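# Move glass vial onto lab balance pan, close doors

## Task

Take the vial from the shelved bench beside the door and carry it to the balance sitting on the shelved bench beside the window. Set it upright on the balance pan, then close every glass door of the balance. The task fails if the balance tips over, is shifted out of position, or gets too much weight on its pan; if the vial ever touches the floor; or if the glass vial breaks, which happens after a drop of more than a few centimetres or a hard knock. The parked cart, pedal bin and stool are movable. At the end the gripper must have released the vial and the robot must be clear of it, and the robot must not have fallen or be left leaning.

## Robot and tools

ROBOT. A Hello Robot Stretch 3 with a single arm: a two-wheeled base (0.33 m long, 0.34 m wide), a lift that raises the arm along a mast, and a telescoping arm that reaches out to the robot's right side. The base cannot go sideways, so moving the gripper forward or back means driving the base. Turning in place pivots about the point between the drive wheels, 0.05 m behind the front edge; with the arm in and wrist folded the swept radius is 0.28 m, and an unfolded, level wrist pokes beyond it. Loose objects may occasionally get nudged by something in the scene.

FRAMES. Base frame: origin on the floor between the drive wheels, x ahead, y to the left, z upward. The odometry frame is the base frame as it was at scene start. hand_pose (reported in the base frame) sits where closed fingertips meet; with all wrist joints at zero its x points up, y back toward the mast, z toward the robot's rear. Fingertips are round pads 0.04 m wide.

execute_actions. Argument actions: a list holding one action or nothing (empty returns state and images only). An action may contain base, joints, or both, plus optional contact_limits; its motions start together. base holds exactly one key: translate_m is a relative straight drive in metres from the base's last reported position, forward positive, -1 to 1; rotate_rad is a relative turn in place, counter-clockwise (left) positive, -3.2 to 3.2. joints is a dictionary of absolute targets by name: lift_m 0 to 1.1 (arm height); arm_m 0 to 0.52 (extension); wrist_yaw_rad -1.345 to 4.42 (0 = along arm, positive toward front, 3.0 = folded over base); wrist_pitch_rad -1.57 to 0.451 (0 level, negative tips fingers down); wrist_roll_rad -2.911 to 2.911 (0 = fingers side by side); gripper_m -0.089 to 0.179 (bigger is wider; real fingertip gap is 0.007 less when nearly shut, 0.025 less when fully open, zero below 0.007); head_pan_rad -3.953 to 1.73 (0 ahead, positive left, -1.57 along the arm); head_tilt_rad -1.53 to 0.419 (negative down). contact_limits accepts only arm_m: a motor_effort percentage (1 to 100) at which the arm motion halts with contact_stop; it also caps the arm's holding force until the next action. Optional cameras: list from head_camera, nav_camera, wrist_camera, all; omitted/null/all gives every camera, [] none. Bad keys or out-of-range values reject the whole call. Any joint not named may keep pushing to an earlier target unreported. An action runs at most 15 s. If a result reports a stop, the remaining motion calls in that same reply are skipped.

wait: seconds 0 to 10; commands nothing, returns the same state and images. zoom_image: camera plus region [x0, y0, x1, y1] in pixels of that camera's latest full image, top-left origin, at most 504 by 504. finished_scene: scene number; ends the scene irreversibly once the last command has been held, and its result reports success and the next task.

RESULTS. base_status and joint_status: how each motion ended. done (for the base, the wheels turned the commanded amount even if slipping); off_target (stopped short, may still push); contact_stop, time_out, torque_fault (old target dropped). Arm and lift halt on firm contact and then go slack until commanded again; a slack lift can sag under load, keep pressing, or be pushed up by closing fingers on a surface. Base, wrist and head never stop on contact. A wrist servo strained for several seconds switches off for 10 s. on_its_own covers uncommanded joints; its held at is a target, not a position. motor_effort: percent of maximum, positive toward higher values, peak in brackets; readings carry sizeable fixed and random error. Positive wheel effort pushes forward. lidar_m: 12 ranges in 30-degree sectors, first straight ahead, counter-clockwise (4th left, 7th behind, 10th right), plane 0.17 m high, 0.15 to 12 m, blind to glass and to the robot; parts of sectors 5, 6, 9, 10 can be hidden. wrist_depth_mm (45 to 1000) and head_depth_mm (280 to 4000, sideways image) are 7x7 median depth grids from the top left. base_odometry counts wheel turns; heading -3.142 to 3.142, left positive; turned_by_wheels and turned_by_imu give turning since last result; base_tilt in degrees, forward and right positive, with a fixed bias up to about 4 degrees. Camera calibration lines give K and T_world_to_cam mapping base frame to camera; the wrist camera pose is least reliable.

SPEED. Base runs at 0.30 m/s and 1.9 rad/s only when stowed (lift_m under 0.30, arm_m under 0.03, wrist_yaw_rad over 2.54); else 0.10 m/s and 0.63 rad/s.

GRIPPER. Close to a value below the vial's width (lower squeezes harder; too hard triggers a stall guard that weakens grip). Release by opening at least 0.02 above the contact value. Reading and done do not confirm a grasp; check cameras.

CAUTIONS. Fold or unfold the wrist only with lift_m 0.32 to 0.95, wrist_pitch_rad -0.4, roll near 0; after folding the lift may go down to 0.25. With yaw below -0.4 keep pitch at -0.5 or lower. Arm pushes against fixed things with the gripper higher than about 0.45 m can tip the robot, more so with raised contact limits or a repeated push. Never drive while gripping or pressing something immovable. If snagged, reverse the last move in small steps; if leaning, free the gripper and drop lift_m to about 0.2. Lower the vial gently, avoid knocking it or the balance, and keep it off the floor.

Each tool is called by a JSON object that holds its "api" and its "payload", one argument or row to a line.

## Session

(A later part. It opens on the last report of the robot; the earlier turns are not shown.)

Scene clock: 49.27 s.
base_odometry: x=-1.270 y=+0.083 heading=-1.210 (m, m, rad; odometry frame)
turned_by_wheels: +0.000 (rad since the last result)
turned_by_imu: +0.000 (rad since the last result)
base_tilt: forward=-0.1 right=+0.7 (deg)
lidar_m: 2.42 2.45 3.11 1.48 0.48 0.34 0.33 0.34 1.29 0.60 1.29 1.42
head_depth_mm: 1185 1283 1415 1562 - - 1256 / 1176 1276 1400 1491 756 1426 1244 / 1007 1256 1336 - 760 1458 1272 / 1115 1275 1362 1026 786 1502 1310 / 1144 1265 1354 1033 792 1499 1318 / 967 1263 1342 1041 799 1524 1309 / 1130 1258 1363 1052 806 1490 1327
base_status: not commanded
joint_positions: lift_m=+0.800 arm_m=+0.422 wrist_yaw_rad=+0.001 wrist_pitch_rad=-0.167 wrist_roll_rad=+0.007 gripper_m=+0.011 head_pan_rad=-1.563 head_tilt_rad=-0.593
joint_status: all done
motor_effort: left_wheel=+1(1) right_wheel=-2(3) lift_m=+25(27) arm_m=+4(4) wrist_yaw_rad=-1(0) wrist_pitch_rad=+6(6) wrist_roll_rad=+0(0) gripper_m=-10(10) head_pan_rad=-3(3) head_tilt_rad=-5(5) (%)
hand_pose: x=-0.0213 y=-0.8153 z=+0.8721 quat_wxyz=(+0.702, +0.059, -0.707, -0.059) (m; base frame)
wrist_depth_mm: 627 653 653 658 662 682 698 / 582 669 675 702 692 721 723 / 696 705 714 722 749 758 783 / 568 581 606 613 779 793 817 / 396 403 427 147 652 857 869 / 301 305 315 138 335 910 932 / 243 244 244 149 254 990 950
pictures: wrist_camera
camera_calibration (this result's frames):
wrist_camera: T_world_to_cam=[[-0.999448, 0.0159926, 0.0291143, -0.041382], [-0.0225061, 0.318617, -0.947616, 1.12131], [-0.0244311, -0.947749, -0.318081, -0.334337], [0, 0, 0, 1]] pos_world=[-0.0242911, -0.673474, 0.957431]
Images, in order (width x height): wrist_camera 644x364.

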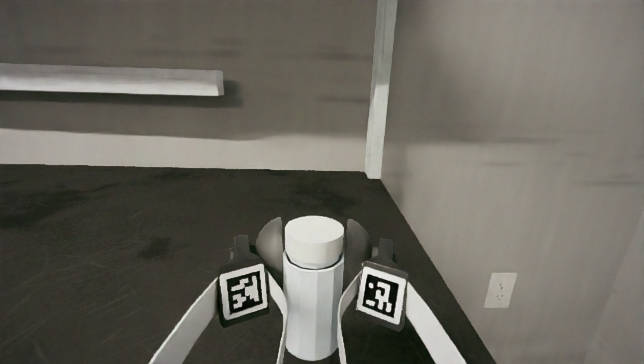

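{"api": "execute_actions", "payload": {
  "actions": [
    {"base":{"translate_m":0.15},"joints":{"arm_m":0,"wrist_yaw_rad":1.57,"lift_m":0.95,"gripper_m":0.0}}
  ],
  "cameras": []
}}

{"api": "execute_actions", "payload": {
  "actions": [
    {"base":{"rotate_rad":1.305}}
  ],
  "cameras": []
}}

{"api": "execute_actions", "payload": {
  "actions": [
    {"base":{"translate_m":1}}
  ],
  "cameras": []
}}

{"api": "execute_actions", "payload": {
  "actions": [
    {"base":{"translate_m":1},"joints":{"head_pan_rad":0.1,"head_tilt_rad":-0.5}}
  ]
}}

Scene clock: 55.97 s.
base_odometry: x=-1.217 y=-0.058 heading=-1.210 (m, m, rad; odometry frame)
turned_by_wheels: +0.000 (rad since the last result)
turned_by_imu: -0.001 (rad since the last result)
base_tilt: forward=-0.3 right=+0.8 (deg)
lidar_m: 2.27 2.28 3.06 2.68 0.71 0.50 0.48 0.49 0.64 1.24 1.29 1.28
head_depth_mm: 1137 1278 1409 998 800 - - / 933 1259 1337 1004 776 - - / 1152 1276 1351 1016 783 - - / 1126 1248 1346 1026 787 1505 1315 / 1128 1259 1342 1036 793 1513 1342 / 1117 1248 1339 1047 800 1505 - / 1120 1241 1352 1060 808 1538 -
base_status: done
joint_positions: lift_m=+0.950 arm_m=+0.001 wrist_yaw_rad=+1.570 wrist_pitch_rad=-0.168 wrist_roll_rad=+0.007 gripper_m=+0.001 head_pan_rad=-1.563 head_tilt_rad=-0.593
joint_status: all done
motor_effort: left_wheel=+1(3) right_wheel=-3(3) lift_m=+26(27) arm_m=-4(9) wrist_yaw_rad=-1(2) wrist_pitch_rad=+6(6) wrist_roll_rad=+0(0) gripper_m=-13(57) head_pan_rad=-3(3) head_tilt_rad=-5(5) (%)
hand_pose: x=+0.2273 y=-0.1460 z=+1.0221 quat_wxyz=(+0.539, +0.542, -0.458, +0.454) (m; base frame)
wrist_depth_mm: - - - - - - - / - - - - - - - / - - - - - - - / - - - - - - - / - - - 145 - 838 764 / - - - 137 - - 592 / - - - 149 - - 492
pictures: none
No camera images: the call's "cameras" was empty. Leave "cameras" out to get every camera's image.

Scene clock: 58.97 s.
base_odometry: x=-1.217 y=-0.058 heading=+0.095 (m, m, rad; odometry frame)
turned_by_wheels: +1.305 (rad since the last result)
turned_by_imu: +1.307 (rad since the last result)
base_tilt: forward=-0.2 right=+0.7 (deg)
lidar_m: 2.68 1.02 0.56 0.48 0.48 0.54 0.64 1.24 1.43 1.28 2.26 2.52
head_depth_mm: 2161 2292 2252 2125 1926 - - / 2441 2609 2844 1476 1740 - - / 2431 2644 2972 2434 1872 - - / 2374 2553 2766 2469 1890 1545 1314 / 2305 2497 2722 2492 1911 1544 1341 / 2235 2407 2615 2507 1926 1573 - / 2161 2328 2559 2518 1943 1620 -
base_status: done
joint_positions: lift_m=+0.950 arm_m=+0.001 wrist_yaw_rad=+1.570 wrist_pitch_rad=-0.168 wrist_roll_rad=+0.007 gripper_m=+0.001 head_pan_rad=-1.563 head_tilt_rad=-0.593
joint_status: not commanded
motor_effort: left_wheel=-1(4) right_wheel=+1(5) lift_m=+26(26) arm_m=-4(4) wrist_yaw_rad=-1(1) wrist_pitch_rad=+6(6) wrist_roll_rad=+0(0) gripper_m=-13(14) head_pan_rad=-3(3) head_tilt_rad=-5(5) (%)
hand_pose: x=+0.2273 y=-0.1460 z=+1.0221 quat_wxyz=(+0.539, +0.542, -0.458, +0.454) (m; base frame)
wrist_depth_mm: - - - - - - - / - - - - - - - / - - - - - - - / - - - - - - - / - - - 145 - - - / - - - 137 - - - / - - - 149 - - -
pictures: none
No camera images: the call's "cameras" was empty. Leave "cameras" out to get every camera's image.

Scene clock: 70.07 s.
base_odometry: x=-0.222 y=+0.037 heading=+0.095 (m, m, rad; odometry frame)
turned_by_wheels: +0.000 (rad since the last result)
turned_by_imu: +0.000 (rad since the last result)
base_tilt: forward=-0.2 right=+0.7 (deg)
lidar_m: 1.68 2.43 0.91 0.77 0.77 0.87 1.47 1.79 1.81 1.94 1.94 2.23
head_depth_mm: 2282 2481 2786 2396 1908 - - / 2218 2443 2676 2428 1859 - - / 2170 2355 2568 2453 1881 - - / 2069 1920 2089 2259 1898 1532 1325 / 1659 1809 1967 2185 1933 1558 1342 / 1622 1756 1901 2096 1938 1569 - / 1584 1710 1864 2052 1934 1600 -
base_status: done
joint_positions: lift_m=+0.950 arm_m=+0.001 wrist_yaw_rad=+1.570 wrist_pitch_rad=-0.168 wrist_roll_rad=+0.007 gripper_m=+0.001 head_pan_rad=-1.563 head_tilt_rad=-0.593
joint_status: not commanded
motor_effort: left_wheel=-1(3) right_wheel=+0(4) lift_m=+26(25) arm_m=-4(4) wrist_yaw_rad=+0(0) wrist_pitch_rad=+6(6) wrist_roll_rad=+0(0) gripper_m=-13(13) head_pan_rad=-3(3) head_tilt_rad=-5(5) (%)
hand_pose: x=+0.2273 y=-0.1460 z=+1.0221 quat_wxyz=(+0.539, +0.542, -0.458, +0.454) (m; base frame)
wrist_depth_mm: - - - - - - - / - - - - - - - / - - - - - - - / - - - - - - - / - - - 144 - - - / - - - 137 - - - / - - - 149 - - -
pictures: none
No camera images: the call's "cameras" was empty. Leave "cameras" out to get every camera's image.

Scene clock: 81.17 s.
base_odometry: x=+0.774 y=+0.132 heading=+0.095 (m, m, rad; odometry frame)
turned_by_wheels: +0.000 (rad since the last result)
turned_by_imu: +0.000 (rad since the last result)
base_tilt: forward=-0.2 right=+0.7 (deg)
lidar_m: 1.04 0.72 1.67 1.67 1.14 1.20 2.03 2.61 1.94 1.70 1.49 1.09
head_depth_mm: 1327 1418 1319 849 1273 1584 1363 / 1277 1372 1337 851 1768 1651 1362 / 1240 1353 1361 862 1724 1666 1362 / 1236 1341 1388 828 1686 1666 1381 / 1216 1296 979 780 1651 1660 1385 / 1197 954 966 768 1506 1590 1017 / 1162 1228 1303 855 770 1608 1401
base_status: done
joint_positions: lift_m=+0.950 arm_m=+0.001 wrist_yaw_rad=+1.570 wrist_pitch_rad=-0.168 wrist_roll_rad=+0.007 gripper_m=+0.001 head_pan_rad=+0.093 head_tilt_rad=-0.507
joint_status: all done
motor_effort: left_wheel=-2(2) right_wheel=+0(3) lift_m=+25(25) arm_m=-4(4) wrist_yaw_rad=+0(0) wrist_pitch_rad=+6(6) wrist_roll_rad=+0(0) gripper_m=-13(14) head_pan_rad=+3(39) head_tilt_rad=+5(18) (%)
hand_pose: x=+0.2273 y=-0.1460 z=+1.0221 quat_wxyz=(+0.539, +0.542, -0.458, +0.454) (m; base frame)
wrist_depth_mm: - 873 - - - - - / - 902 - - - - - / - 708 978 - - - - / - 649 706 786 885 - - / - - - 144 - - - / - - - 137 - - - / - - - 149 - - -
pictures: head_camera (sideways: a quarter turn clockwise sets it upright), nav_camera (sideways: a quarter turn counterclockwise sets it upright), wrist_camera
camera_calibration (this result's frames):
head_camera: T_world_to_cam=[[-0.468854, -0.00155164, -0.883274, 1.16824], [-0.103622, 0.99319, 0.053259, -0.0659004], [0.877176, 0.116497, -0.465822, 0.561355], [0, 0, 0, 1]] pos_world=[0.0484963, 0.00186818, 1.29687]
nav_camera: T_world_to_cam=[[0.492748, 0.0198497, 0.869945, -1.09199], [0.10583, -0.993685, -0.0372707, 0.092635], [0.863712, 0.110432, -0.491738, 0.586147], [0, 0, 0, 1]] pos_world=[0.0220086, 0.0489963, 1.24165]
wrist_camera: T_world_to_cam=[[-0.0173844, -0.999425, 0.0291188, -0.179386], [-0.318902, -0.0220598, -0.947531, 1.07327], [0.947628, -0.0257583, -0.318335, 0.267687], [0, 0, 0, 1]] pos_world=[0.0854828, -0.148711, 1.1074]
Images, in order (width x height): head_camera 896x504, nav_camera 672x504, wrist_camera 644x364.

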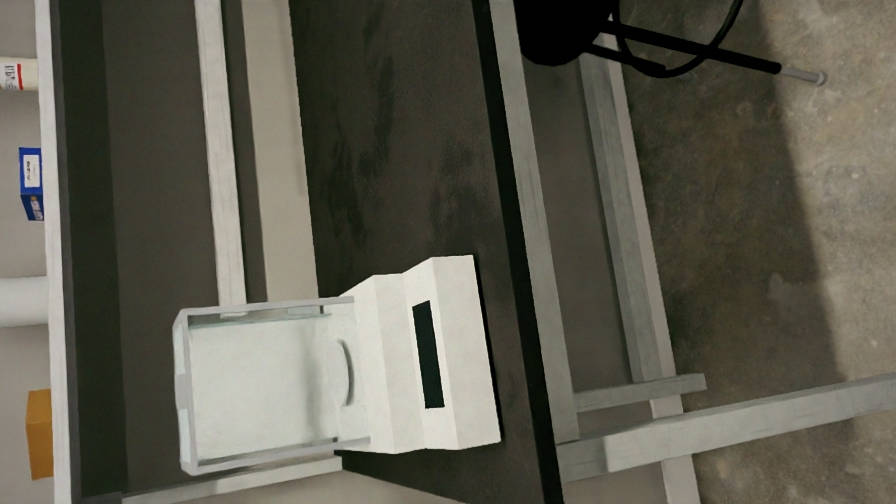

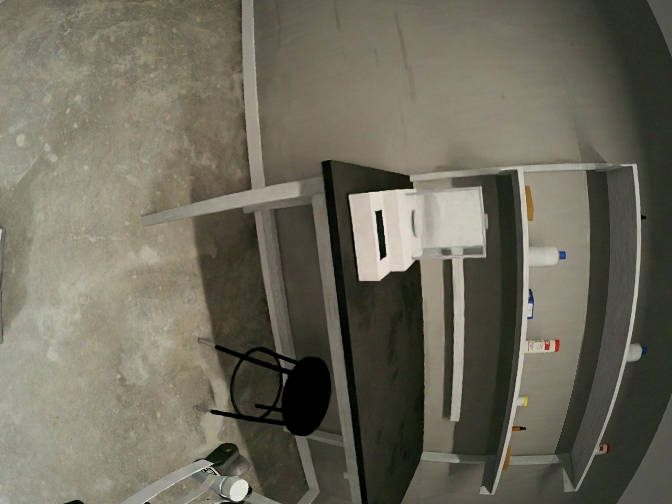

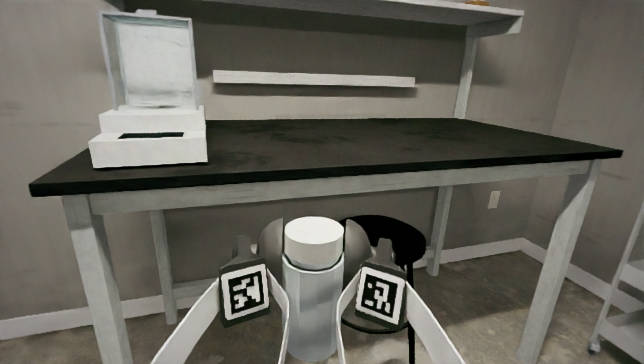

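{"api": "execute_actions", "payload": {
  "actions": [
    {"base":{"translate_m":0.3},"joints":{"lift_m":1.05}}
  ],
  "cameras": []
}}

{"api": "execute_actions", "payload": {
  "actions": [
    {"base":{"rotate_rad":1.836},"joints":{"head_pan_rad":-1.3,"head_tilt_rad":-0.5}}
  ]
}}

Scene clock: 86.43 s.
base_odometry: x=+1.072 y=+0.160 heading=+0.095 (m, m, rad; odometry frame)
turned_by_wheels: +0.000 (rad since the last result)
turned_by_imu: +0.000 (rad since the last result)
base_tilt: forward=-0.2 right=+0.7 (deg)
lidar_m: 1.04 0.46 1.34 1.75 1.49 1.35 2.20 2.88 1.84 1.50 1.28 0.74
head_depth_mm: 1059 1119 1211 844 618 539 1337 / 1036 1105 1184 851 624 526 1367 / 1022 1084 1160 865 629 526 1369 / 1000 1069 1142 871 635 515 1384 / 951 1056 1125 831 542 503 1349 / 944 1006 708 667 542 502 1362 / 933 984 697 644 549 494 1340
base_status: done
joint_positions: lift_m=+1.050 arm_m=+0.001 wrist_yaw_rad=+1.570 wrist_pitch_rad=-0.168 wrist_roll_rad=+0.007 gripper_m=+0.001 head_pan_rad=+0.093 head_tilt_rad=-0.507
joint_status: all done
motor_effort: left_wheel=-1(3) right_wheel=+0(5) lift_m=+25(26) arm_m=-4(4) wrist_yaw_rad=+0(0) wrist_pitch_rad=+7(7) wrist_roll_rad=+0(0) gripper_m=-13(13) head_pan_rad=+3(3) head_tilt_rad=+4(3) (%)
hand_pose: x=+0.2272 y=-0.1460 z=+1.1219 quat_wxyz=(+0.539, +0.542, -0.458, +0.454) (m; base frame)
wrist_depth_mm: 861 941 - - - - - / 595 634 - - - - - / 636 657 - - - - - / 578 596 905 948 962 - - / 453 498 645 145 640 655 684 / 395 431 491 137 549 - - / 369 401 - 149 866 - -
pictures: none
No camera images: the call's "cameras" was empty. Leave "cameras" out to get every camera's image.

Scene clock: 90.27 s.
base_odometry: x=+1.072 y=+0.160 heading=+1.931 (m, m, rad; odometry frame)
turned_by_wheels: +1.836 (rad since the last result)
turned_by_imu: +1.838 (rad since the last result)
base_tilt: forward=-0.1 right=+0.7 (deg)
lidar_m: 1.75 1.35 1.60 2.88 2.24 1.68 1.50 0.85 0.74 1.07 0.46 1.64
head_depth_mm: 953 679 701 613 524 505 - / 973 688 720 635 523 507 - / 935 980 747 644 530 526 - / 1012 1090 1180 847 556 - - / 1038 1122 1219 1306 - - - / 1066 1158 1259 1361 - - - / 1094 1190 1302 1425 - - -
base_status: done
joint_positions: lift_m=+1.050 arm_m=+0.001 wrist_yaw_rad=+1.570 wrist_pitch_rad=-0.168 wrist_roll_rad=+0.007 gripper_m=+0.001 head_pan_rad=-1.293 head_tilt_rad=-0.507
joint_status: all done
motor_effort: left_wheel=-1(5) right_wheel=+1(4) lift_m=+26(26) arm_m=-4(4) wrist_yaw_rad=+0(1) wrist_pitch_rad=+6(7) wrist_roll_rad=+0(1) gripper_m=-13(13) head_pan_rad=-3(38) head_tilt_rad=+4(3) (%)
hand_pose: x=+0.2272 y=-0.1460 z=+1.1219 quat_wxyz=(+0.539, +0.542, -0.458, +0.454) (m; base frame)
wrist_depth_mm: - - - - - - - / - - - - - - - / - - - - - - - / - - - - - - - / - - - 145 - - - / - - - 137 - - - / - - - 150 - - -
pictures: head_camera (sideways: a quarter turn clockwise sets it upright), nav_camera (sideways: a quarter turn counterclockwise sets it upright), wrist_camera
camera_calibration (this result's frames):
head_camera: T_world_to_cam=[[-0.0877564, 0.460547, -0.883287, 1.16593], [0.957185, 0.284535, 0.0532587, -0.0723709], [0.275854, -0.840795, -0.465799, 0.564992], [0, 0, 0, 1]] pos_world=[0.0157344, -0.0413295, 1.29687]
nav_camera: T_world_to_cam=[[0.110137, -0.480668, 0.869958, -1.08967], [-0.957266, -0.286797, -0.0372703, 0.0991194], [0.267416, -0.828677, -0.491715, 0.589755], [0, 0, 0, 1]] pos_world=[0.057187, -0.00662669, 1.24165]
wrist_camera: T_world_to_cam=[[-0.0173654, -0.999425, 0.0291299, -0.18231], [-0.319551, -0.0220587, -0.947312, 1.16776], [0.94741, -0.0257589, -0.318984, 0.300289], [0, 0, 0, 1]] pos_world=[0.0854957, -0.148711, 1.20733]
Images, in order (width x height): head_camera 896x504, nav_camera 672x504, wrist_camera 644x364.

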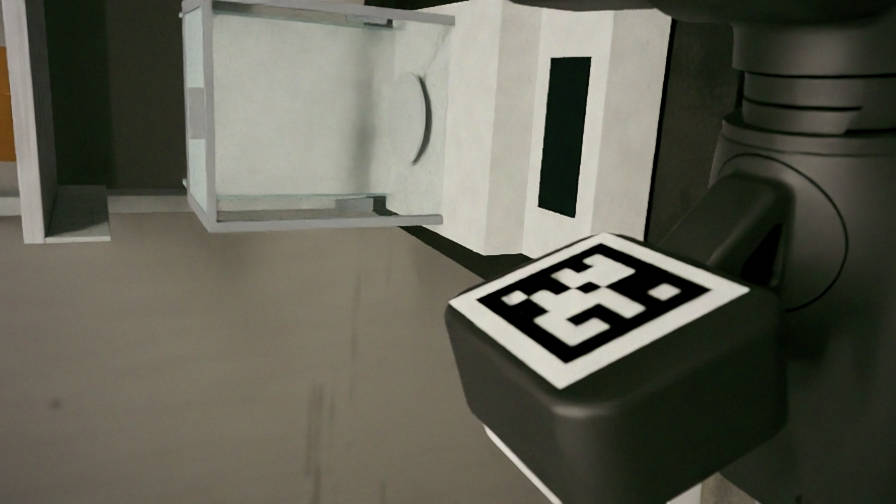

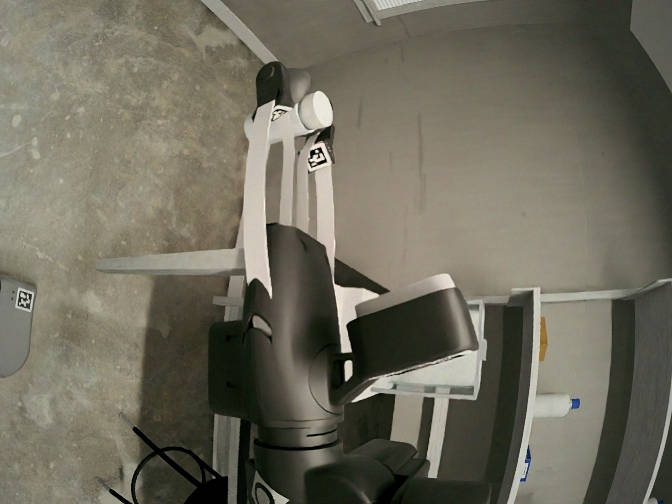

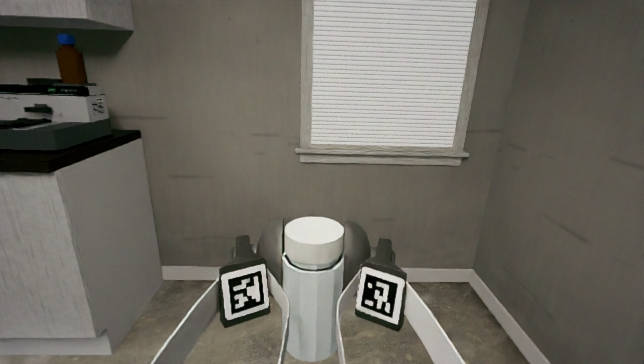

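{"api": "execute_actions", "payload": {
  "actions": [
    {"base":{"translate_m":-0.42},"joints":{"head_pan_rad":-0.95,"lift_m":1.0}}
  ],
  "cameras": []
}}

{"api": "execute_actions", "payload": {
  "actions": [
    {"joints":{"arm_m":0.5,"wrist_yaw_rad":1.4}}
  ]
}}

Scene clock: 96.73 s.
base_odometry: x=+1.220 y=-0.233 heading=+1.931 (m, m, rad; odometry frame)
turned_by_wheels: +0.000 (rad since the last result)
turned_by_imu: -0.003 (rad since the last result)
base_tilt: forward=-0.2 right=+0.7 (deg)
lidar_m: 2.17 1.72 2.19 2.84 1.64 1.26 1.08 0.90 0.56 0.62 1.12 0.73
head_depth_mm: 1009 1074 1137 839 619 - - / 1056 1142 1198 850 623 - - / 1065 1127 825 779 628 546 - / 998 867 878 704 632 1637 1451 / 1271 1364 1462 727 650 1735 1389 / 1356 1484 1649 752 704 1735 1006 / 1467 1617 1784 1947 808 1747 -
base_status: done
joint_positions: lift_m=+1.000 arm_m=+0.001 wrist_yaw_rad=+1.570 wrist_pitch_rad=-0.168 wrist_roll_rad=+0.007 gripper_m=+0.001 head_pan_rad=-0.957 head_tilt_rad=-0.507
joint_status: all done
motor_effort: left_wheel=-1(4) right_wheel=+1(4) lift_m=+20(23) arm_m=-4(4) wrist_yaw_rad=+0(0) wrist_pitch_rad=+7(7) wrist_roll_rad=+0(0) gripper_m=-13(14) head_pan_rad=+3(25) head_tilt_rad=+4(4) (%)
hand_pose: x=+0.2272 y=-0.1460 z=+1.0722 quat_wxyz=(+0.539, +0.542, -0.458, +0.454) (m; base frame)
wrist_depth_mm: - - - - - - - / - - - - - - - / - - - - - - - / - - - - - - 516 / - - - 145 - 483 407 / - - - 137 - 437 369 / - - - 149 - - 329
pictures: none
No camera images: the call's "cameras" was empty. Leave "cameras" out to get every camera's image.

Scene clock: 101.60 s.
base_odometry: x=+1.220 y=-0.233 heading=+1.931 (m, m, rad; odometry frame)
turned_by_wheels: +0.000 (rad since the last result)
turned_by_imu: -0.001 (rad since the last result)
base_tilt: forward=-0.3 right=+0.7 (deg)
lidar_m: 2.17 1.72 2.20 2.83 1.64 1.25 1.08 0.90 0.56 0.62 1.12 0.74
head_depth_mm: 1012 1074 1139 840 620 505 1361 / 1054 1147 1202 852 623 540 1375 / 1066 1128 825 776 629 1516 1373 / 1002 870 880 705 635 1611 1373 / 1267 1354 1475 726 647 1679 1389 / 1353 1478 1638 752 702 935 1015 / 1462 1600 1799 1937 808 1646 1398
base_status: not commanded
joint_positions: lift_m=+1.000 arm_m=+0.500 wrist_yaw_rad=+1.400 wrist_pitch_rad=-0.168 wrist_roll_rad=+0.007 gripper_m=+0.001 head_pan_rad=-0.957 head_tilt_rad=-0.507
joint_status: all done
motor_effort: left_wheel=-1(1) right_wheel=+0(1) lift_m=+20(20) arm_m=+4(4) wrist_yaw_rad=+0(1) wrist_pitch_rad=+7(7) wrist_roll_rad=+0(0) gripper_m=-14(13) head_pan_rad=+3(3) head_tilt_rad=+4(4) (%)
hand_pose: x=+0.2236 y=-0.6870 z=+1.0722 quat_wxyz=(+0.576, +0.501, -0.502, +0.406) (m; base frame)
wrist_depth_mm: - - - 454 - 606 491 / - - - 495 - 647 496 / - - - 510 - 644 490 / - - 411 418 - 670 500 / - 345 331 145 534 534 484 / 320 324 338 138 404 403 406 / 306 308 307 149 312 322 326
pictures: head_camera (sideways: a quarter turn clockwise sets it upright), nav_camera (sideways: a quarter turn counterclockwise sets it upright), wrist_camera
camera_calibration (this result's frames):
head_camera: T_world_to_cam=[[-0.234693, 0.40585, -0.883292, 1.16683], [0.809843, 0.584224, 0.0532586, -0.071472], [0.537656, -0.702828, -0.465788, 0.563382], [0, 0, 0, 1]] pos_world=[0.0288227, -0.0358417, 1.29687]
nav_camera: T_world_to_cam=[[0.262457, -0.417467, 0.869964, -1.09061], [-0.809174, -0.586386, -0.0372702, 0.0982159], [0.525694, -0.69417, -0.491705, 0.588166], [0, 0, 0, 1]] pos_world=[0.0565155, 0.0105875, 1.24165]
wrist_camera: T_world_to_cam=[[-0.186526, -0.982018, 0.0291319, -0.671921], [-0.31879, 0.0324504, -0.94727, 1.14478], [0.929291, -0.185977, -0.31911, 0.168064], [0, 0, 0, 1]] pos_world=[0.0834334, -0.665731, 1.15762]
Images, in order (width x height): head_camera 896x504, nav_camera 672x504, wrist_camera 644x364.

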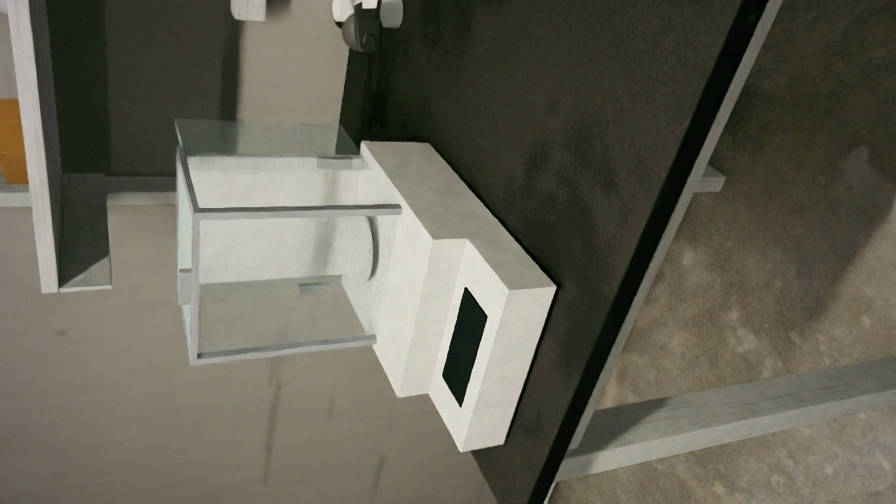

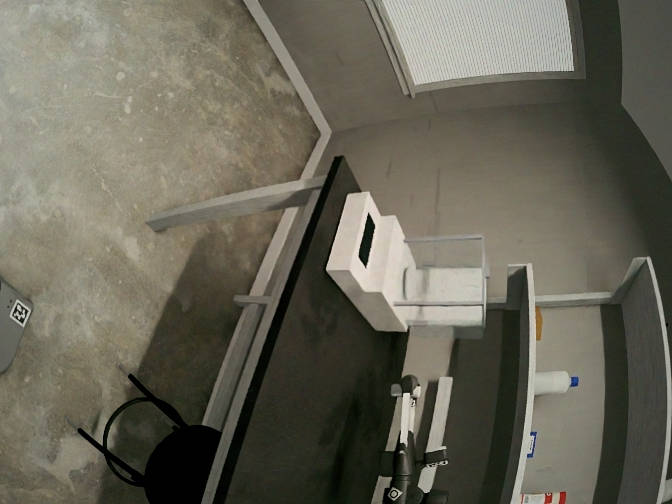

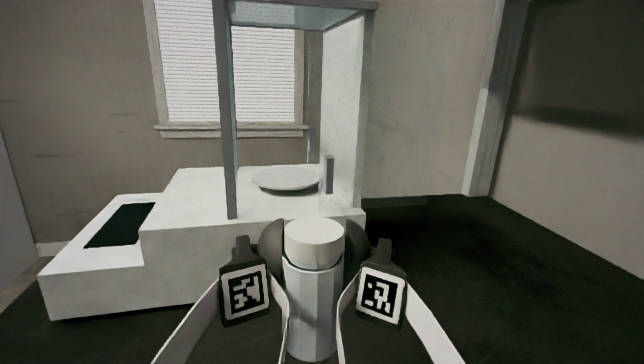

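{"api": "execute_actions", "payload": {
  "actions": [
    {"base":{"translate_m":0.15},"joints":{"arm_m":0.51,"lift_m":1.015}}
  ],
  "cameras": ["wrist_camera","head_camera"]
}}

Scene clock: 106.17 s.
base_odometry: x=+1.167 y=-0.093 heading=+1.931 (m, m, rad; odometry frame)
turned_by_wheels: +0.000 (rad since the last result)
turned_by_imu: -0.001 (rad since the last result)
base_tilt: forward=-0.2 right=+0.8 (deg)
lidar_m: 2.02 1.58 1.98 2.85 1.85 1.40 1.23 1.03 0.65 0.64 0.64 0.62
head_depth_mm: 1000 1038 741 743 618 506 1360 / 967 762 781 636 595 541 1372 / 1107 1187 838 658 578 1529 1374 / 1192 1281 1379 686 609 1573 1381 / 1266 1378 1504 1614 642 794 885 / 1355 1476 1629 1829 716 1637 1392 / 1466 1604 1778 2007 2103 1694 1407
base_status: done
joint_positions: lift_m=+1.015 arm_m=+0.510 wrist_yaw_rad=+1.400 wrist_pitch_rad=-0.168 wrist_roll_rad=+0.007 gripper_m=+0.001 head_pan_rad=-0.957 head_tilt_rad=-0.507
joint_status: all done
motor_effort: left_wheel=-1(1) right_wheel=+0(6) lift_m=+26(27) arm_m=+4(3) wrist_yaw_rad=+0(0) wrist_pitch_rad=+7(7) wrist_roll_rad=+0(0) gripper_m=-13(13) head_pan_rad=+3(3) head_tilt_rad=+4(4) (%)
hand_pose: x=+0.2236 y=-0.6970 z=+1.0868 quat_wxyz=(+0.576, +0.501, -0.502, +0.406) (m; base frame)
wrist_depth_mm: - - - - 207 656 451 / - - - - 211 660 470 / - - - - 232 666 483 / - - - - 259 664 489 / - 351 335 145 267 558 487 / 322 250 191 137 420 429 432 / 219 202 198 149 223 340 347
pictures: head_camera (sideways: a quarter turn clockwise sets it upright), wrist_camera
camera_calibration (this result's frames):
head_camera: T_world_to_cam=[[-0.234693, 0.40585, -0.883292, 1.16683], [0.809843, 0.584224, 0.0532586, -0.071472], [0.537656, -0.702829, -0.465788, 0.563381], [0, 0, 0, 1]] pos_world=[0.0288227, -0.0358417, 1.29688]
wrist_camera: T_world_to_cam=[[-0.186526, -0.982018, 0.0291325, -0.68217], [-0.318799, 0.0324516, -0.947267, 1.15902], [0.929287, -0.185977, -0.31912, 0.170903], [0, 0, 0, 1]] pos_world=[0.0834335, -0.675731, 1.17231]
Images, in order (width x height): head_camera 896x504, wrist_camera 644x364.

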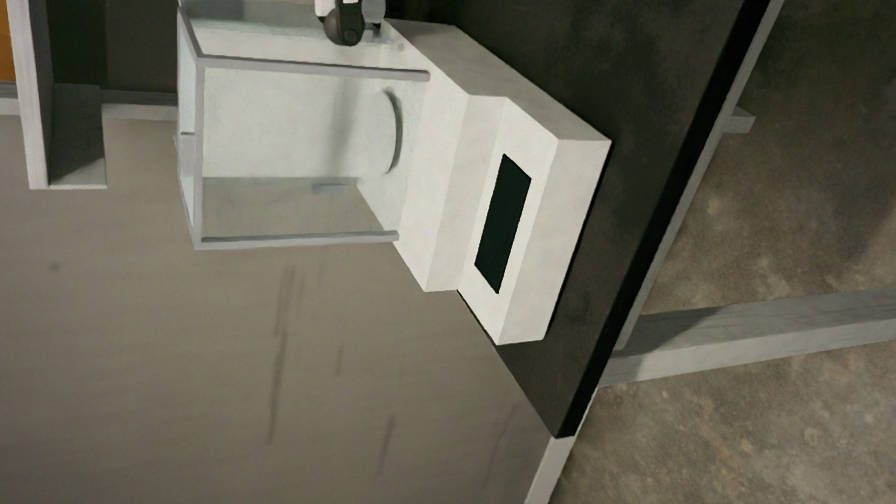

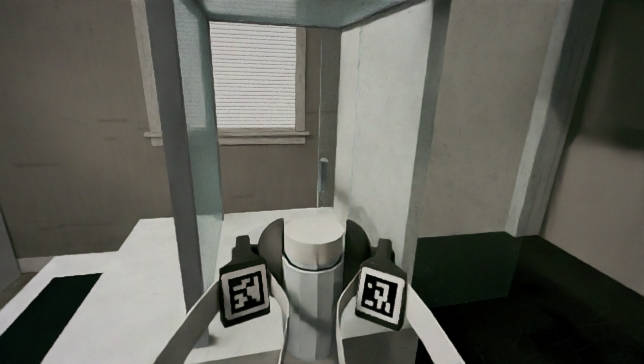

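{"api": "execute_actions", "payload": {
  "actions": [
    {"joints":{"arm_m":0.495}}
  ],
  "cameras": []
}}

{"api": "execute_actions", "payload": {
  "actions": [
    {"base":{"translate_m":0.07}}
  ],
  "cameras": ["wrist_camera","head_camera"]
}}

Scene clock: 108.33 s.
base_odometry: x=+1.167 y=-0.093 heading=+1.931 (m, m, rad; odometry frame)
turned_by_wheels: +0.000 (rad since the last result)
turned_by_imu: -0.001 (rad since the last result)
base_tilt: forward=+0.0 right=+0.8 (deg)
lidar_m: 2.02 1.58 1.97 2.84 1.86 1.40 1.23 1.03 0.64 0.63 0.64 0.62
head_depth_mm: 1000 1036 741 745 620 504 1357 / 966 760 777 639 595 541 1366 / 1100 1180 836 657 580 1526 1377 / 1195 1271 1382 687 608 1592 1377 / 1268 1382 1492 1608 640 790 883 / 1353 1483 1623 1828 714 1649 1399 / 1454 1590 1791 1999 2102 1693 1404
base_status: not commanded
joint_positions: lift_m=+1.015 arm_m=+0.495 wrist_yaw_rad=+1.400 wrist_pitch_rad=-0.168 wrist_roll_rad=+0.007 gripper_m=+0.001 head_pan_rad=-0.957 head_tilt_rad=-0.507
joint_status: all done
motor_effort: left_wheel=-1(1) right_wheel=+0(0) lift_m=+26(26) arm_m=-4(5) wrist_yaw_rad=+0(1) wrist_pitch_rad=+7(7) wrist_roll_rad=+0(0) gripper_m=-13(13) head_pan_rad=+3(3) head_tilt_rad=+4(4) (%)
hand_pose: x=+0.2236 y=-0.6827 z=+1.0868 quat_wxyz=(+0.576, +0.501, -0.502, +0.406) (m; base frame)
wrist_depth_mm: - - - - 217 640 461 / - - - - 221 679 476 / - - - - 225 691 497 / - - - - 248 695 501 / - - 335 144 263 572 509 / 341 262 253 137 389 431 433 / 246 203 197 149 222 342 345
pictures: none
No camera images: the call's "cameras" was empty. Leave "cameras" out to get every camera's image.

Scene clock: 110.00 s.
base_odometry: x=+1.143 y=-0.027 heading=+1.930 (m, m, rad; odometry frame)
turned_by_wheels: +0.000 (rad since the last result)
turned_by_imu: -0.001 (rad since the last result)
base_tilt: forward=-0.1 right=+0.8 (deg)
lidar_m: 1.95 1.52 1.88 2.85 1.96 1.48 1.30 1.10 0.65 1.08 0.57 1.65
head_depth_mm: 970 718 732 628 568 504 1364 / 880 1110 793 635 549 526 1368 / 1119 1196 1287 660 576 1519 1375 / 1183 1286 1395 1493 605 755 881 / 1265 1373 1508 1674 664 744 1323 / 1353 1476 1624 1812 1978 1697 1382 / 1448 1604 1775 2000 2118 1707 1400
base_status: done
joint_positions: lift_m=+1.015 arm_m=+0.495 wrist_yaw_rad=+1.397 wrist_pitch_rad=-0.168 wrist_roll_rad=+0.007 gripper_m=+0.001 head_pan_rad=-0.957 head_tilt_rad=-0.507
joint_status: not commanded
motor_effort: left_wheel=-3(3) right_wheel=+3(6) lift_m=+26(25) arm_m=-4(4) wrist_yaw_rad=+2(2) wrist_pitch_rad=+7(6) wrist_roll_rad=+0(0) gripper_m=-14(14) head_pan_rad=+3(3) head_tilt_rad=+4(4) (%)
hand_pose: x=+0.2234 y=-0.6835 z=+1.0868 quat_wxyz=(+0.576, +0.500, -0.503, +0.406) (m; base frame)
wrist_depth_mm: - 79 - - 209 137 395 / - - - - 213 139 417 / - 88 - - 216 140 446 / - - - - 220 148 465 / - - - 142 223 158 481 / - 239 179 137 195 171 434 / 243 202 198 148 197 315 346
pictures: head_camera (sideways: a quarter turn clockwise sets it upright), wrist_camera
camera_calibration (this result's frames):
head_camera: T_world_to_cam=[[-0.234693, 0.405849, -0.883292, 1.16683], [0.809843, 0.584224, 0.0532586, -0.071472], [0.537656, -0.702829, -0.465787, 0.563381], [0, 0, 0, 1]] pos_world=[0.0288227, -0.0358417, 1.29688]
wrist_camera: T_world_to_cam=[[-0.189551, -0.981438, 0.0291335, -0.667816], [-0.318698, 0.033433, -0.947267, 1.15918], [0.92871, -0.188841, -0.31912, 0.171718], [0, 0, 0, 1]] pos_world=[0.0833679, -0.661748, 1.17231]
Images, in order (width x height): head_camera 896x504, wrist_camera 644x364.

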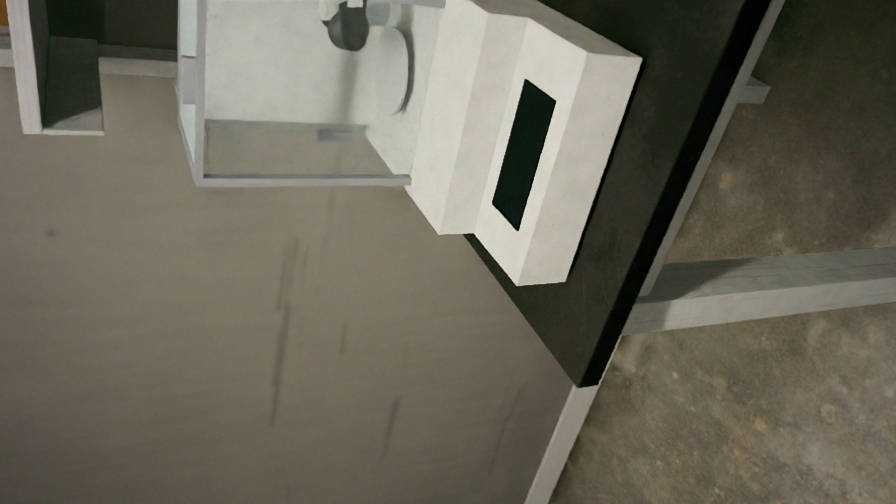

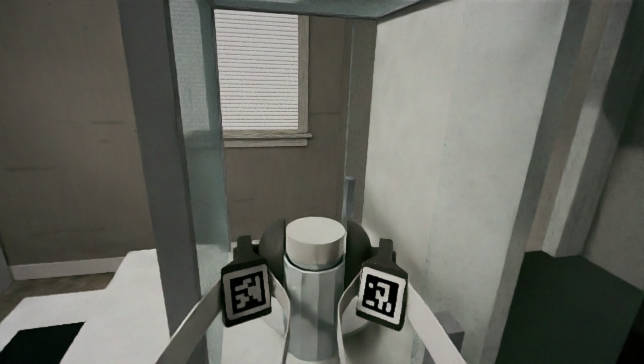

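{"api": "execute_actions", "payload": {
  "actions": [
    {"joints":{"arm_m":0.507,"head_pan_rad":-1.25}}
  ],
  "cameras": []
}}

{"api": "execute_actions", "payload": {
  "actions": [
    {"base":{"translate_m":0.03}}
  ],
  "cameras": ["wrist_camera","head_camera"]
}}

Scene clock: 112.00 s.
base_odometry: x=+1.143 y=-0.027 heading=+1.930 (m, m, rad; odometry frame)
turned_by_wheels: +0.000 (rad since the last result)
turned_by_imu: +0.000 (rad since the last result)
base_tilt: forward=-0.2 right=+0.7 (deg)
lidar_m: 1.95 1.52 1.88 2.85 1.95 1.47 1.30 1.10 0.65 1.08 0.57 1.65
head_depth_mm: 952 1010 1065 837 618 489 1318 / 975 1044 1109 850 622 507 1369 / 1003 1060 1086 741 625 526 1368 / 1026 737 764 649 567 532 1380 / 958 1032 805 657 571 555 1391 / 1096 1171 1285 665 586 727 1328 / 1134 1225 1344 1477 605 647 756
base_status: not commanded
joint_positions: lift_m=+1.015 arm_m=+0.507 wrist_yaw_rad=+1.398 wrist_pitch_rad=-0.168 wrist_roll_rad=+0.007 gripper_m=+0.001 head_pan_rad=-1.243 head_tilt_rad=-0.507
joint_status: all done
motor_effort: left_wheel=-2(3) right_wheel=+1(3) lift_m=+26(25) arm_m=+4(4) wrist_yaw_rad=+1(3) wrist_pitch_rad=+7(7) wrist_roll_rad=+0(0) gripper_m=-13(13) head_pan_rad=-3(24) head_tilt_rad=+4(4) (%)
hand_pose: x=+0.2235 y=-0.6944 z=+1.0868 quat_wxyz=(+0.576, +0.500, -0.503, +0.406) (m; base frame)
wrist_depth_mm: - - - - 190 124 397 / - - - - 193 126 432 / - 87 - - 195 133 441 / - 96 - - 200 142 457 / - 293 - 144 200 153 476 / - 227 264 137 177 388 428 / 218 188 197 149 193 328 345
pictures: none
No camera images: the call's "cameras" was empty. Leave "cameras" out to get every camera's image.

Scene clock: 114.10 s.
base_odometry: x=+1.132 y=+0.001 heading=+1.930 (m, m, rad; odometry frame)
turned_by_wheels: +0.000 (rad since the last result)
turned_by_imu: -0.001 (rad since the last result)
base_tilt: forward=-0.3 right=+0.8 (deg)
lidar_m: 1.92 1.50 1.84 2.86 2.00 1.51 1.33 0.71 0.66 1.08 0.55 1.65
head_depth_mm: 950 1015 1062 840 617 490 1331 / 979 1048 1103 849 622 507 1368 / 1006 1032 728 652 584 525 1372 / 996 735 763 649 556 532 1380 / 955 1113 1229 656 571 553 1384 / 1099 1178 1289 1377 585 659 750 / 1134 1218 1341 1484 650 638 1365
base_status: done
joint_positions: lift_m=+1.015 arm_m=+0.507 wrist_yaw_rad=+1.398 wrist_pitch_rad=-0.168 wrist_roll_rad=+0.007 gripper_m=+0.001 head_pan_rad=-1.243 head_tilt_rad=-0.507
joint_status: not commanded
motor_effort: left_wheel=-1(1) right_wheel=+0(6) lift_m=+26(26) arm_m=+4(4) wrist_yaw_rad=+2(1) wrist_pitch_rad=+7(7) wrist_roll_rad=+0(0) gripper_m=-13(13) head_pan_rad=-4(3) head_tilt_rad=+4(4) (%)
hand_pose: x=+0.2235 y=-0.6944 z=+1.0868 quat_wxyz=(+0.576, +0.500, -0.503, +0.406) (m; base frame)
wrist_depth_mm: - - - - 187 122 91 / - - - - 190 124 92 / - - - - 193 125 99 / - - - - 197 126 104 / - - - 145 198 127 441 / - 241 266 137 175 128 415 / 248 75 192 148 193 130 345
pictures: head_camera (sideways: a quarter turn clockwise sets it upright), wrist_camera
camera_calibration (this result's frames):
head_camera: T_world_to_cam=[[-0.110752, 0.455549, -0.883294, 1.16608], [0.9417, 0.332211, 0.0532585, -0.0722762], [0.317702, -0.8259, -0.465784, 0.564718], [0, 0, 0, 1]] pos_world=[0.0177963, -0.040794, 1.29688]
wrist_camera: T_world_to_cam=[[-0.187839, -0.981768, 0.0291325, -0.679092], [-0.318756, 0.0328779, -0.947267, 1.1592], [0.929038, -0.18722, -0.31912, 0.170646], [0, 0, 0, 1]] pos_world=[0.0834052, -0.672875, 1.17231]
Images, in order (width x height): head_camera 896x504, wrist_camera 644x364.

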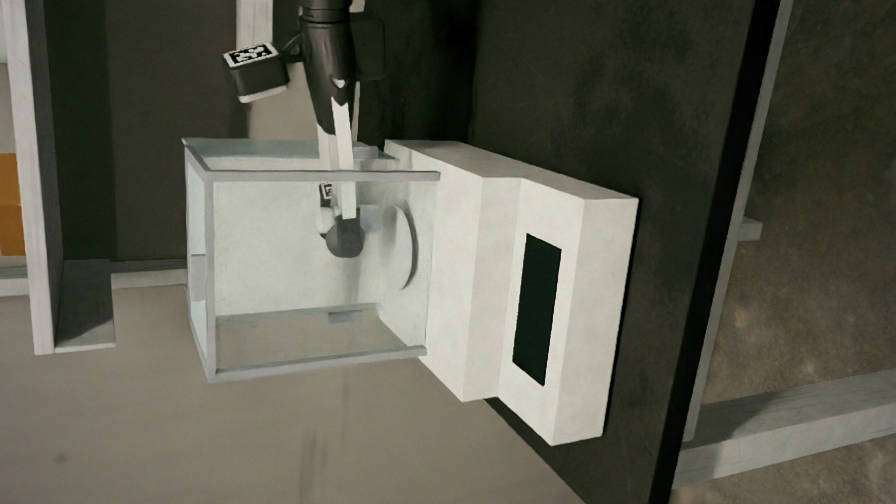

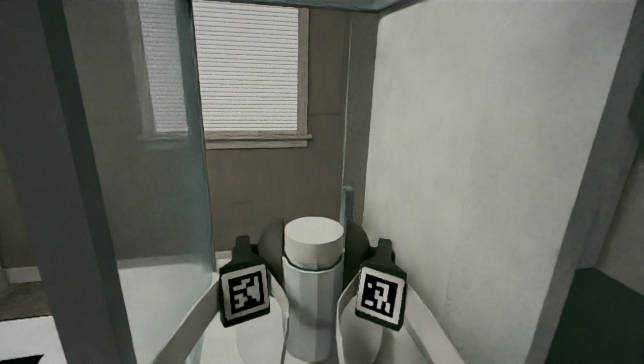

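{"api": "execute_actions", "payload": {
  "actions": [
    {"base":{"translate_m":0.025}}
  ],
  "cameras": []
}}

{"api": "execute_actions", "payload": {
  "actions": [
    {"joints":{"lift_m":1.005}}
  ],
  "cameras": ["head_camera"]
}}

{"api": "zoom_image", "payload": {
  "camera": "head_camera",
  "region": [280,100,600,360]
}}

Scene clock: 117.20 s.
base_odometry: x=+1.123 y=+0.024 heading=+1.930 (m, m, rad; odometry frame)
turned_by_wheels: +0.000 (rad since the last result)
turned_by_imu: -0.001 (rad since the last result)
base_tilt: forward=-0.2 right=+0.7 (deg)
lidar_m: 1.89 1.47 1.81 2.86 2.04 1.53 1.35 0.73 0.67 1.08 0.53 1.64
head_depth_mm: 952 1015 1062 842 618 489 1328 / 972 1033 1094 770 623 508 1370 / 1007 714 730 639 552 526 1372 / 981 732 762 649 554 532 1378 / 1040 1123 1226 656 569 553 1393 / 1097 1178 1293 1394 588 614 718 / 1134 1227 1339 1481 1548 656 1413
base_status: done
joint_positions: lift_m=+1.015 arm_m=+0.507 wrist_yaw_rad=+1.398 wrist_pitch_rad=-0.168 wrist_roll_rad=+0.007 gripper_m=+0.001 head_pan_rad=-1.243 head_tilt_rad=-0.507
joint_status: not commanded
motor_effort: left_wheel=-1(2) right_wheel=+0(6) lift_m=+26(26) arm_m=+4(4) wrist_yaw_rad=+1(1) wrist_pitch_rad=+7(7) wrist_roll_rad=+0(0) gripper_m=-13(13) head_pan_rad=-3(4) head_tilt_rad=+4(4) (%)
hand_pose: x=+0.2235 y=-0.6944 z=+1.0868 quat_wxyz=(+0.576, +0.500, -0.503, +0.406) (m; base frame)
wrist_depth_mm: - - - - 187 121 90 / - - - - 189 122 90 / - - - - 192 124 91 / - - - - 194 125 92 / - - - 145 196 126 92 / - 253 245 138 173 127 93 / 204 203 192 149 188 129 94
pictures: none
No camera images: the call's "cameras" was empty. Leave "cameras" out to get every camera's image.

Scene clock: 117.93 s.
base_odometry: x=+1.123 y=+0.024 heading=+1.930 (m, m, rad; odometry frame)
turned_by_wheels: +0.000 (rad since the last result)
turned_by_imu: +0.000 (rad since the last result)
base_tilt: forward=-0.2 right=+0.7 (deg)
lidar_m: 1.90 1.47 1.80 2.85 2.03 1.53 1.36 0.73 0.67 1.07 0.53 1.64
head_depth_mm: 953 1008 1064 834 617 490 1330 / 977 1045 1091 767 623 507 1364 / 1004 715 730 639 552 526 1370 / 976 734 764 649 552 532 1383 / 1033 1121 1226 656 569 554 1392 / 1094 1192 1294 1392 588 614 716 / 1137 1224 1341 1481 1546 657 1405
base_status: not commanded
joint_positions: lift_m=+1.005 arm_m=+0.507 wrist_yaw_rad=+1.398 wrist_pitch_rad=-0.168 wrist_roll_rad=+0.007 gripper_m=+0.001 head_pan_rad=-1.243 head_tilt_rad=-0.507
joint_status: all done
motor_effort: left_wheel=-1(1) right_wheel=+0(0) lift_m=+20(22) arm_m=+4(4) wrist_yaw_rad=+2(1) wrist_pitch_rad=+7(7) wrist_roll_rad=+0(0) gripper_m=-13(13) head_pan_rad=-4(4) head_tilt_rad=+4(3) (%)
hand_pose: x=+0.2235 y=-0.6944 z=+1.0772 quat_wxyz=(+0.576, +0.500, -0.503, +0.406) (m; base frame)
wrist_depth_mm: - - - - 185 121 90 / - - - - 189 123 91 / - - - - 191 123 91 / - - - - 194 125 92 / - - - 145 197 126 93 / - 236 239 137 173 127 93 / 188 190 181 150 176 128 94
pictures: head_camera (sideways: a quarter turn clockwise sets it upright)
camera_calibration (this result's frames):
head_camera: T_world_to_cam=[[-0.110748, 0.455551, -0.883294, 1.16608], [0.941704, 0.332201, 0.0532585, -0.0722763], [0.317693, -0.825903, -0.465784, 0.564718], [0, 0, 0, 1]] pos_world=[0.0177959, -0.0407941, 1.29688]
Images, in order (width x height): head_camera 896x504.

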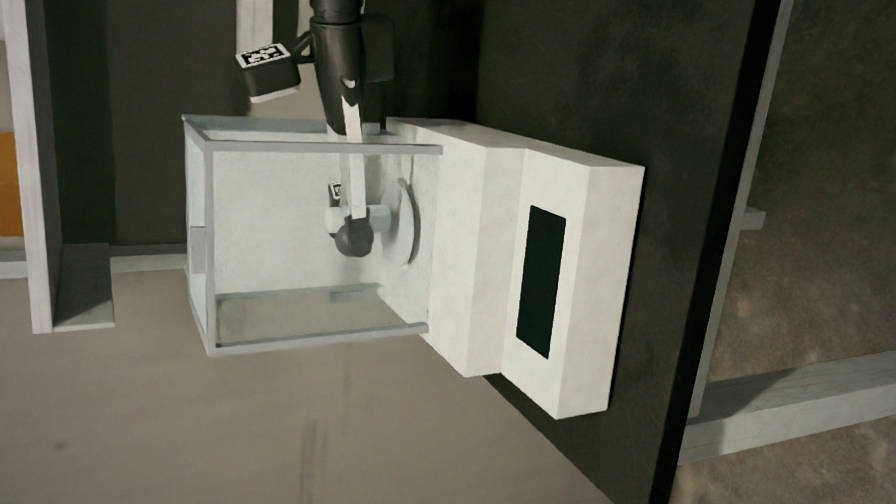

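Region (280, 100, 600, 360) of head_camera's 896x504 image, scaled by 1.575, with more detail than that image has; it fills the top 410 rows of this view, and the rest is white.

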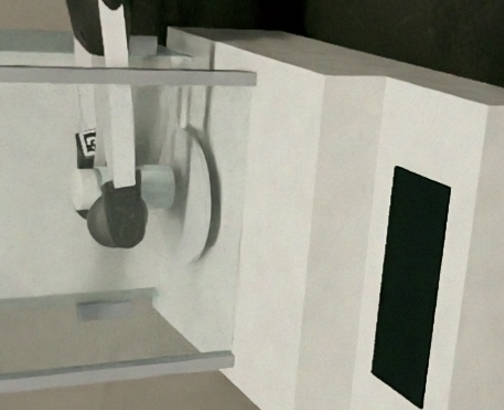

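{"api": "execute_actions", "payload": {
  "actions": [
    {"joints":{"lift_m":0.998}}
  ],
  "cameras": []
}}

{"api": "execute_actions", "payload": {
  "actions": [
    {"joints":{"gripper_m":0.052}}
  ],
  "cameras": ["wrist_camera"]
}}

{"api": "execute_actions", "payload": {
  "actions": [
    {"base":{"translate_m":-0.04}}
  ],
  "cameras": ["wrist_camera","head_camera"]
}}

Scene clock: 119.67 s.
base_odometry: x=+1.123 y=+0.024 heading=+1.930 (m, m, rad; odometry frame)
turned_by_wheels: +0.000 (rad since the last result)
turned_by_imu: +0.000 (rad since the last result)
base_tilt: forward=-0.2 right=+0.7 (deg)
lidar_m: 1.89 1.47 1.81 2.85 2.04 1.53 1.36 0.73 0.67 1.08 0.53 1.65
head_depth_mm: 951 1012 1070 836 619 490 1337 / 973 1039 1104 768 623 507 1363 / 1002 712 728 636 551 526 1372 / 977 735 763 650 553 533 1381 / 1033 1127 1222 658 569 553 1390 / 1096 1185 1290 1400 588 614 718 / 1132 1221 1342 1488 1542 656 1410
base_status: not commanded
joint_positions: lift_m=+0.998 arm_m=+0.507 wrist_yaw_rad=+1.398 wrist_pitch_rad=-0.168 wrist_roll_rad=+0.007 gripper_m=+0.001 head_pan_rad=-1.243 head_tilt_rad=-0.507
joint_status: all done
motor_effort: left_wheel=-1(1) right_wheel=+0(0) lift_m=+20(21) arm_m=+4(4) wrist_yaw_rad=+1(1) wrist_pitch_rad=+7(7) wrist_roll_rad=+0(0) gripper_m=-13(13) head_pan_rad=-3(3) head_tilt_rad=+4(4) (%)
hand_pose: x=+0.2235 y=-0.6944 z=+1.0702 quat_wxyz=(+0.576, +0.500, -0.503, +0.406) (m; base frame)
wrist_depth_mm: - - - - 186 121 90 / - - - - 188 122 90 / - - - - 191 123 91 / - - - - 195 125 92 / - - - 144 196 126 92 / - 225 237 137 173 127 93 / 180 182 171 149 165 128 94
pictures: none
No camera images: the call's "cameras" was empty. Leave "cameras" out to get every camera's image.

Scene clock: 120.67 s.
base_odometry: x=+1.123 y=+0.024 heading=+1.930 (m, m, rad; odometry frame)
turned_by_wheels: +0.000 (rad since the last result)
turned_by_imu: +0.000 (rad since the last result)
base_tilt: forward=-0.2 right=+0.8 (deg)
lidar_m: 1.90 1.47 1.80 2.86 2.04 1.53 1.35 0.73 0.67 1.08 0.53 1.65
head_depth_mm: 953 1008 1068 838 620 491 1325 / 981 1039 1097 770 623 506 1364 / 1003 715 730 638 552 525 1382 / 978 735 758 650 552 533 1384 / 1040 1120 1225 656 568 553 1393 / 1087 1184 1302 1398 586 614 716 / 1130 1222 1347 1489 1549 655 1399
base_status: not commanded
joint_positions: lift_m=+0.998 arm_m=+0.507 wrist_yaw_rad=+1.391 wrist_pitch_rad=-0.168 wrist_roll_rad=+0.007 gripper_m=+0.052 head_pan_rad=-1.243 head_tilt_rad=-0.507
joint_status: all done
motor_effort: left_wheel=-1(1) right_wheel=+0(0) lift_m=+20(20) arm_m=+2(4) wrist_yaw_rad=+5(5) wrist_pitch_rad=+6(7) wrist_roll_rad=+0(0) gripper_m=+3(79) head_pan_rad=-3(3) head_tilt_rad=+4(4) (%)
hand_pose: x=+0.2232 y=-0.6962 z=+1.0702 quat_wxyz=(+0.577, +0.499, -0.505, +0.404) (m; base frame)
wrist_depth_mm: - - - - 181 119 88 / - - - - 183 120 89 / - - - - 186 121 90 / - - - - 189 122 90 / - - - 210 178 124 91 / - 225 - 142 168 125 92 / 181 181 172 152 173 126 92
pictures: wrist_camera
camera_calibration (this result's frames):
wrist_camera: T_world_to_cam=[[-0.194577, -0.980454, 0.0291319, -0.678026], [-0.318271, 0.0350146, -0.947353, 1.1449], [0.927816, -0.193605, -0.318864, 0.160818], [0, 0, 0, 1]] pos_world=[0.0832519, -0.673727, 1.15566]
Images, in order (width x height): wrist_camera 644x364.

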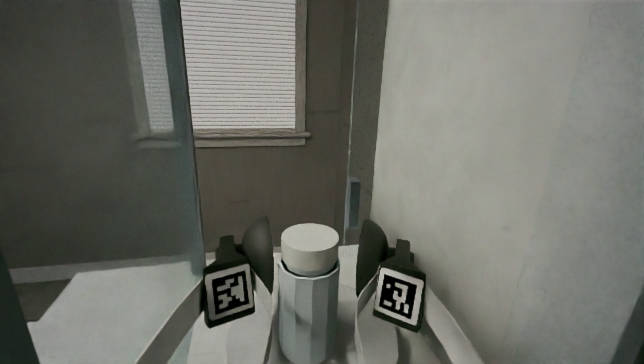

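Scene clock: 122.00 s.
base_odometry: x=+1.138 y=-0.013 heading=+1.930 (m, m, rad; odometry frame)
turned_by_wheels: +0.000 (rad since the last result)
turned_by_imu: +0.000 (rad since the last result)
base_tilt: forward=+0.0 right=+0.7 (deg)
lidar_m: 1.93 1.50 1.86 3.47 1.99 1.49 1.32 0.70 0.66 1.07 0.56 1.65
head_depth_mm: 953 1010 1070 836 618 490 1326 / 978 1048 1113 849 623 507 1367 / 1000 1049 750 715 604 527 1375 / 1000 737 757 650 556 532 1374 / 941 1106 837 658 571 555 1383 / 1099 1178 1287 701 584 691 788 / 1130 1228 1334 1479 627 641 1320
base_status: done
joint_positions: lift_m=+0.998 arm_m=+0.507 wrist_yaw_rad=+1.402 wrist_pitch_rad=-0.167 wrist_roll_rad=+0.007 gripper_m=+0.052 head_pan_rad=-1.243 head_tilt_rad=-0.507
joint_status: not commanded
motor_effort: left_wheel=+0(4) right_wheel=+0(9) lift_m=+20(20) arm_m=+2(3) wrist_yaw_rad=-1(6) wrist_pitch_rad=+6(7) wrist_roll_rad=+0(0) gripper_m=+1(3) head_pan_rad=-3(4) head_tilt_rad=+4(4) (%)
hand_pose: x=+0.2238 y=-0.6937 z=+1.0706 quat_wxyz=(+0.575, +0.501, -0.502, +0.407) (m; base frame)
wrist_depth_mm: - - - - 190 124 103 / - - - - 193 125 394 / - - - - 196 126 416 / - - - - 199 128 447 / - 84 - 182 188 129 473 / - 84 - 189 176 138 412 / 181 88 177 176 181 139 323
pictures: head_camera (sideways: a quarter turn clockwise sets it upright), wrist_camera
camera_calibration (this result's frames):
head_camera: T_world_to_cam=[[-0.110745, 0.455551, -0.883294, 1.16608], [0.941705, 0.332196, 0.0532585, -0.0722763], [0.317689, -0.825905, -0.465784, 0.564718], [0, 0, 0, 1]] pos_world=[0.0177957, -0.0407942, 1.29688]
wrist_camera: T_world_to_cam=[[-0.184622, -0.982379, 0.0291036, -0.679039], [-0.317247, 0.0315418, -0.947818, 1.14319], [0.930198, -0.184222, -0.31748, 0.165411], [0, 0, 0, 1]] pos_world=[0.0834432, -0.672659, 1.15582]
Images, in order (width x height): head_camera 896x504, wrist_camera 644x364.

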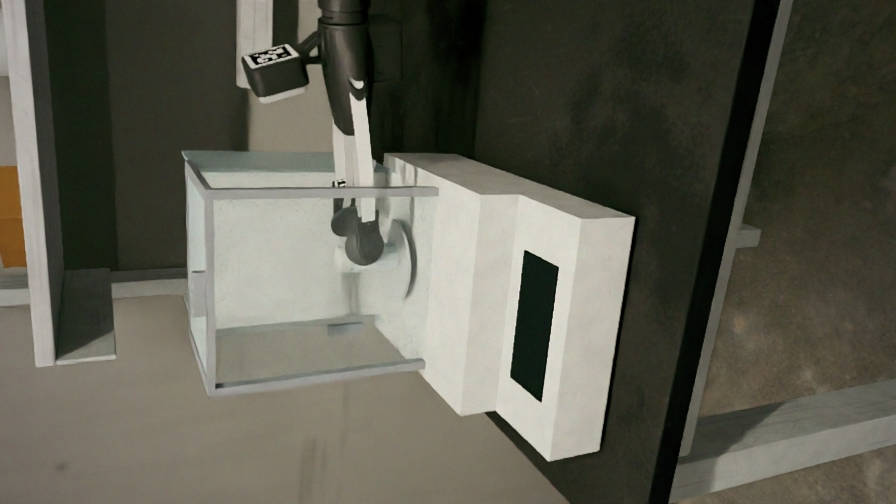

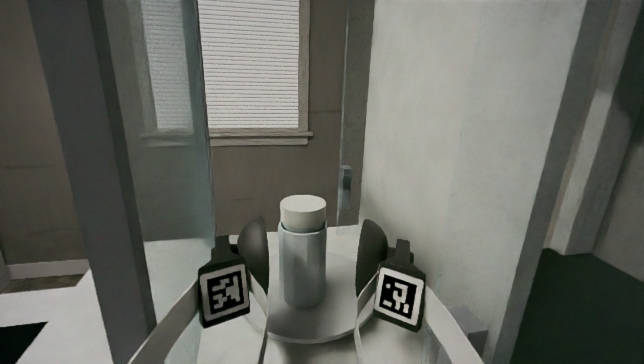

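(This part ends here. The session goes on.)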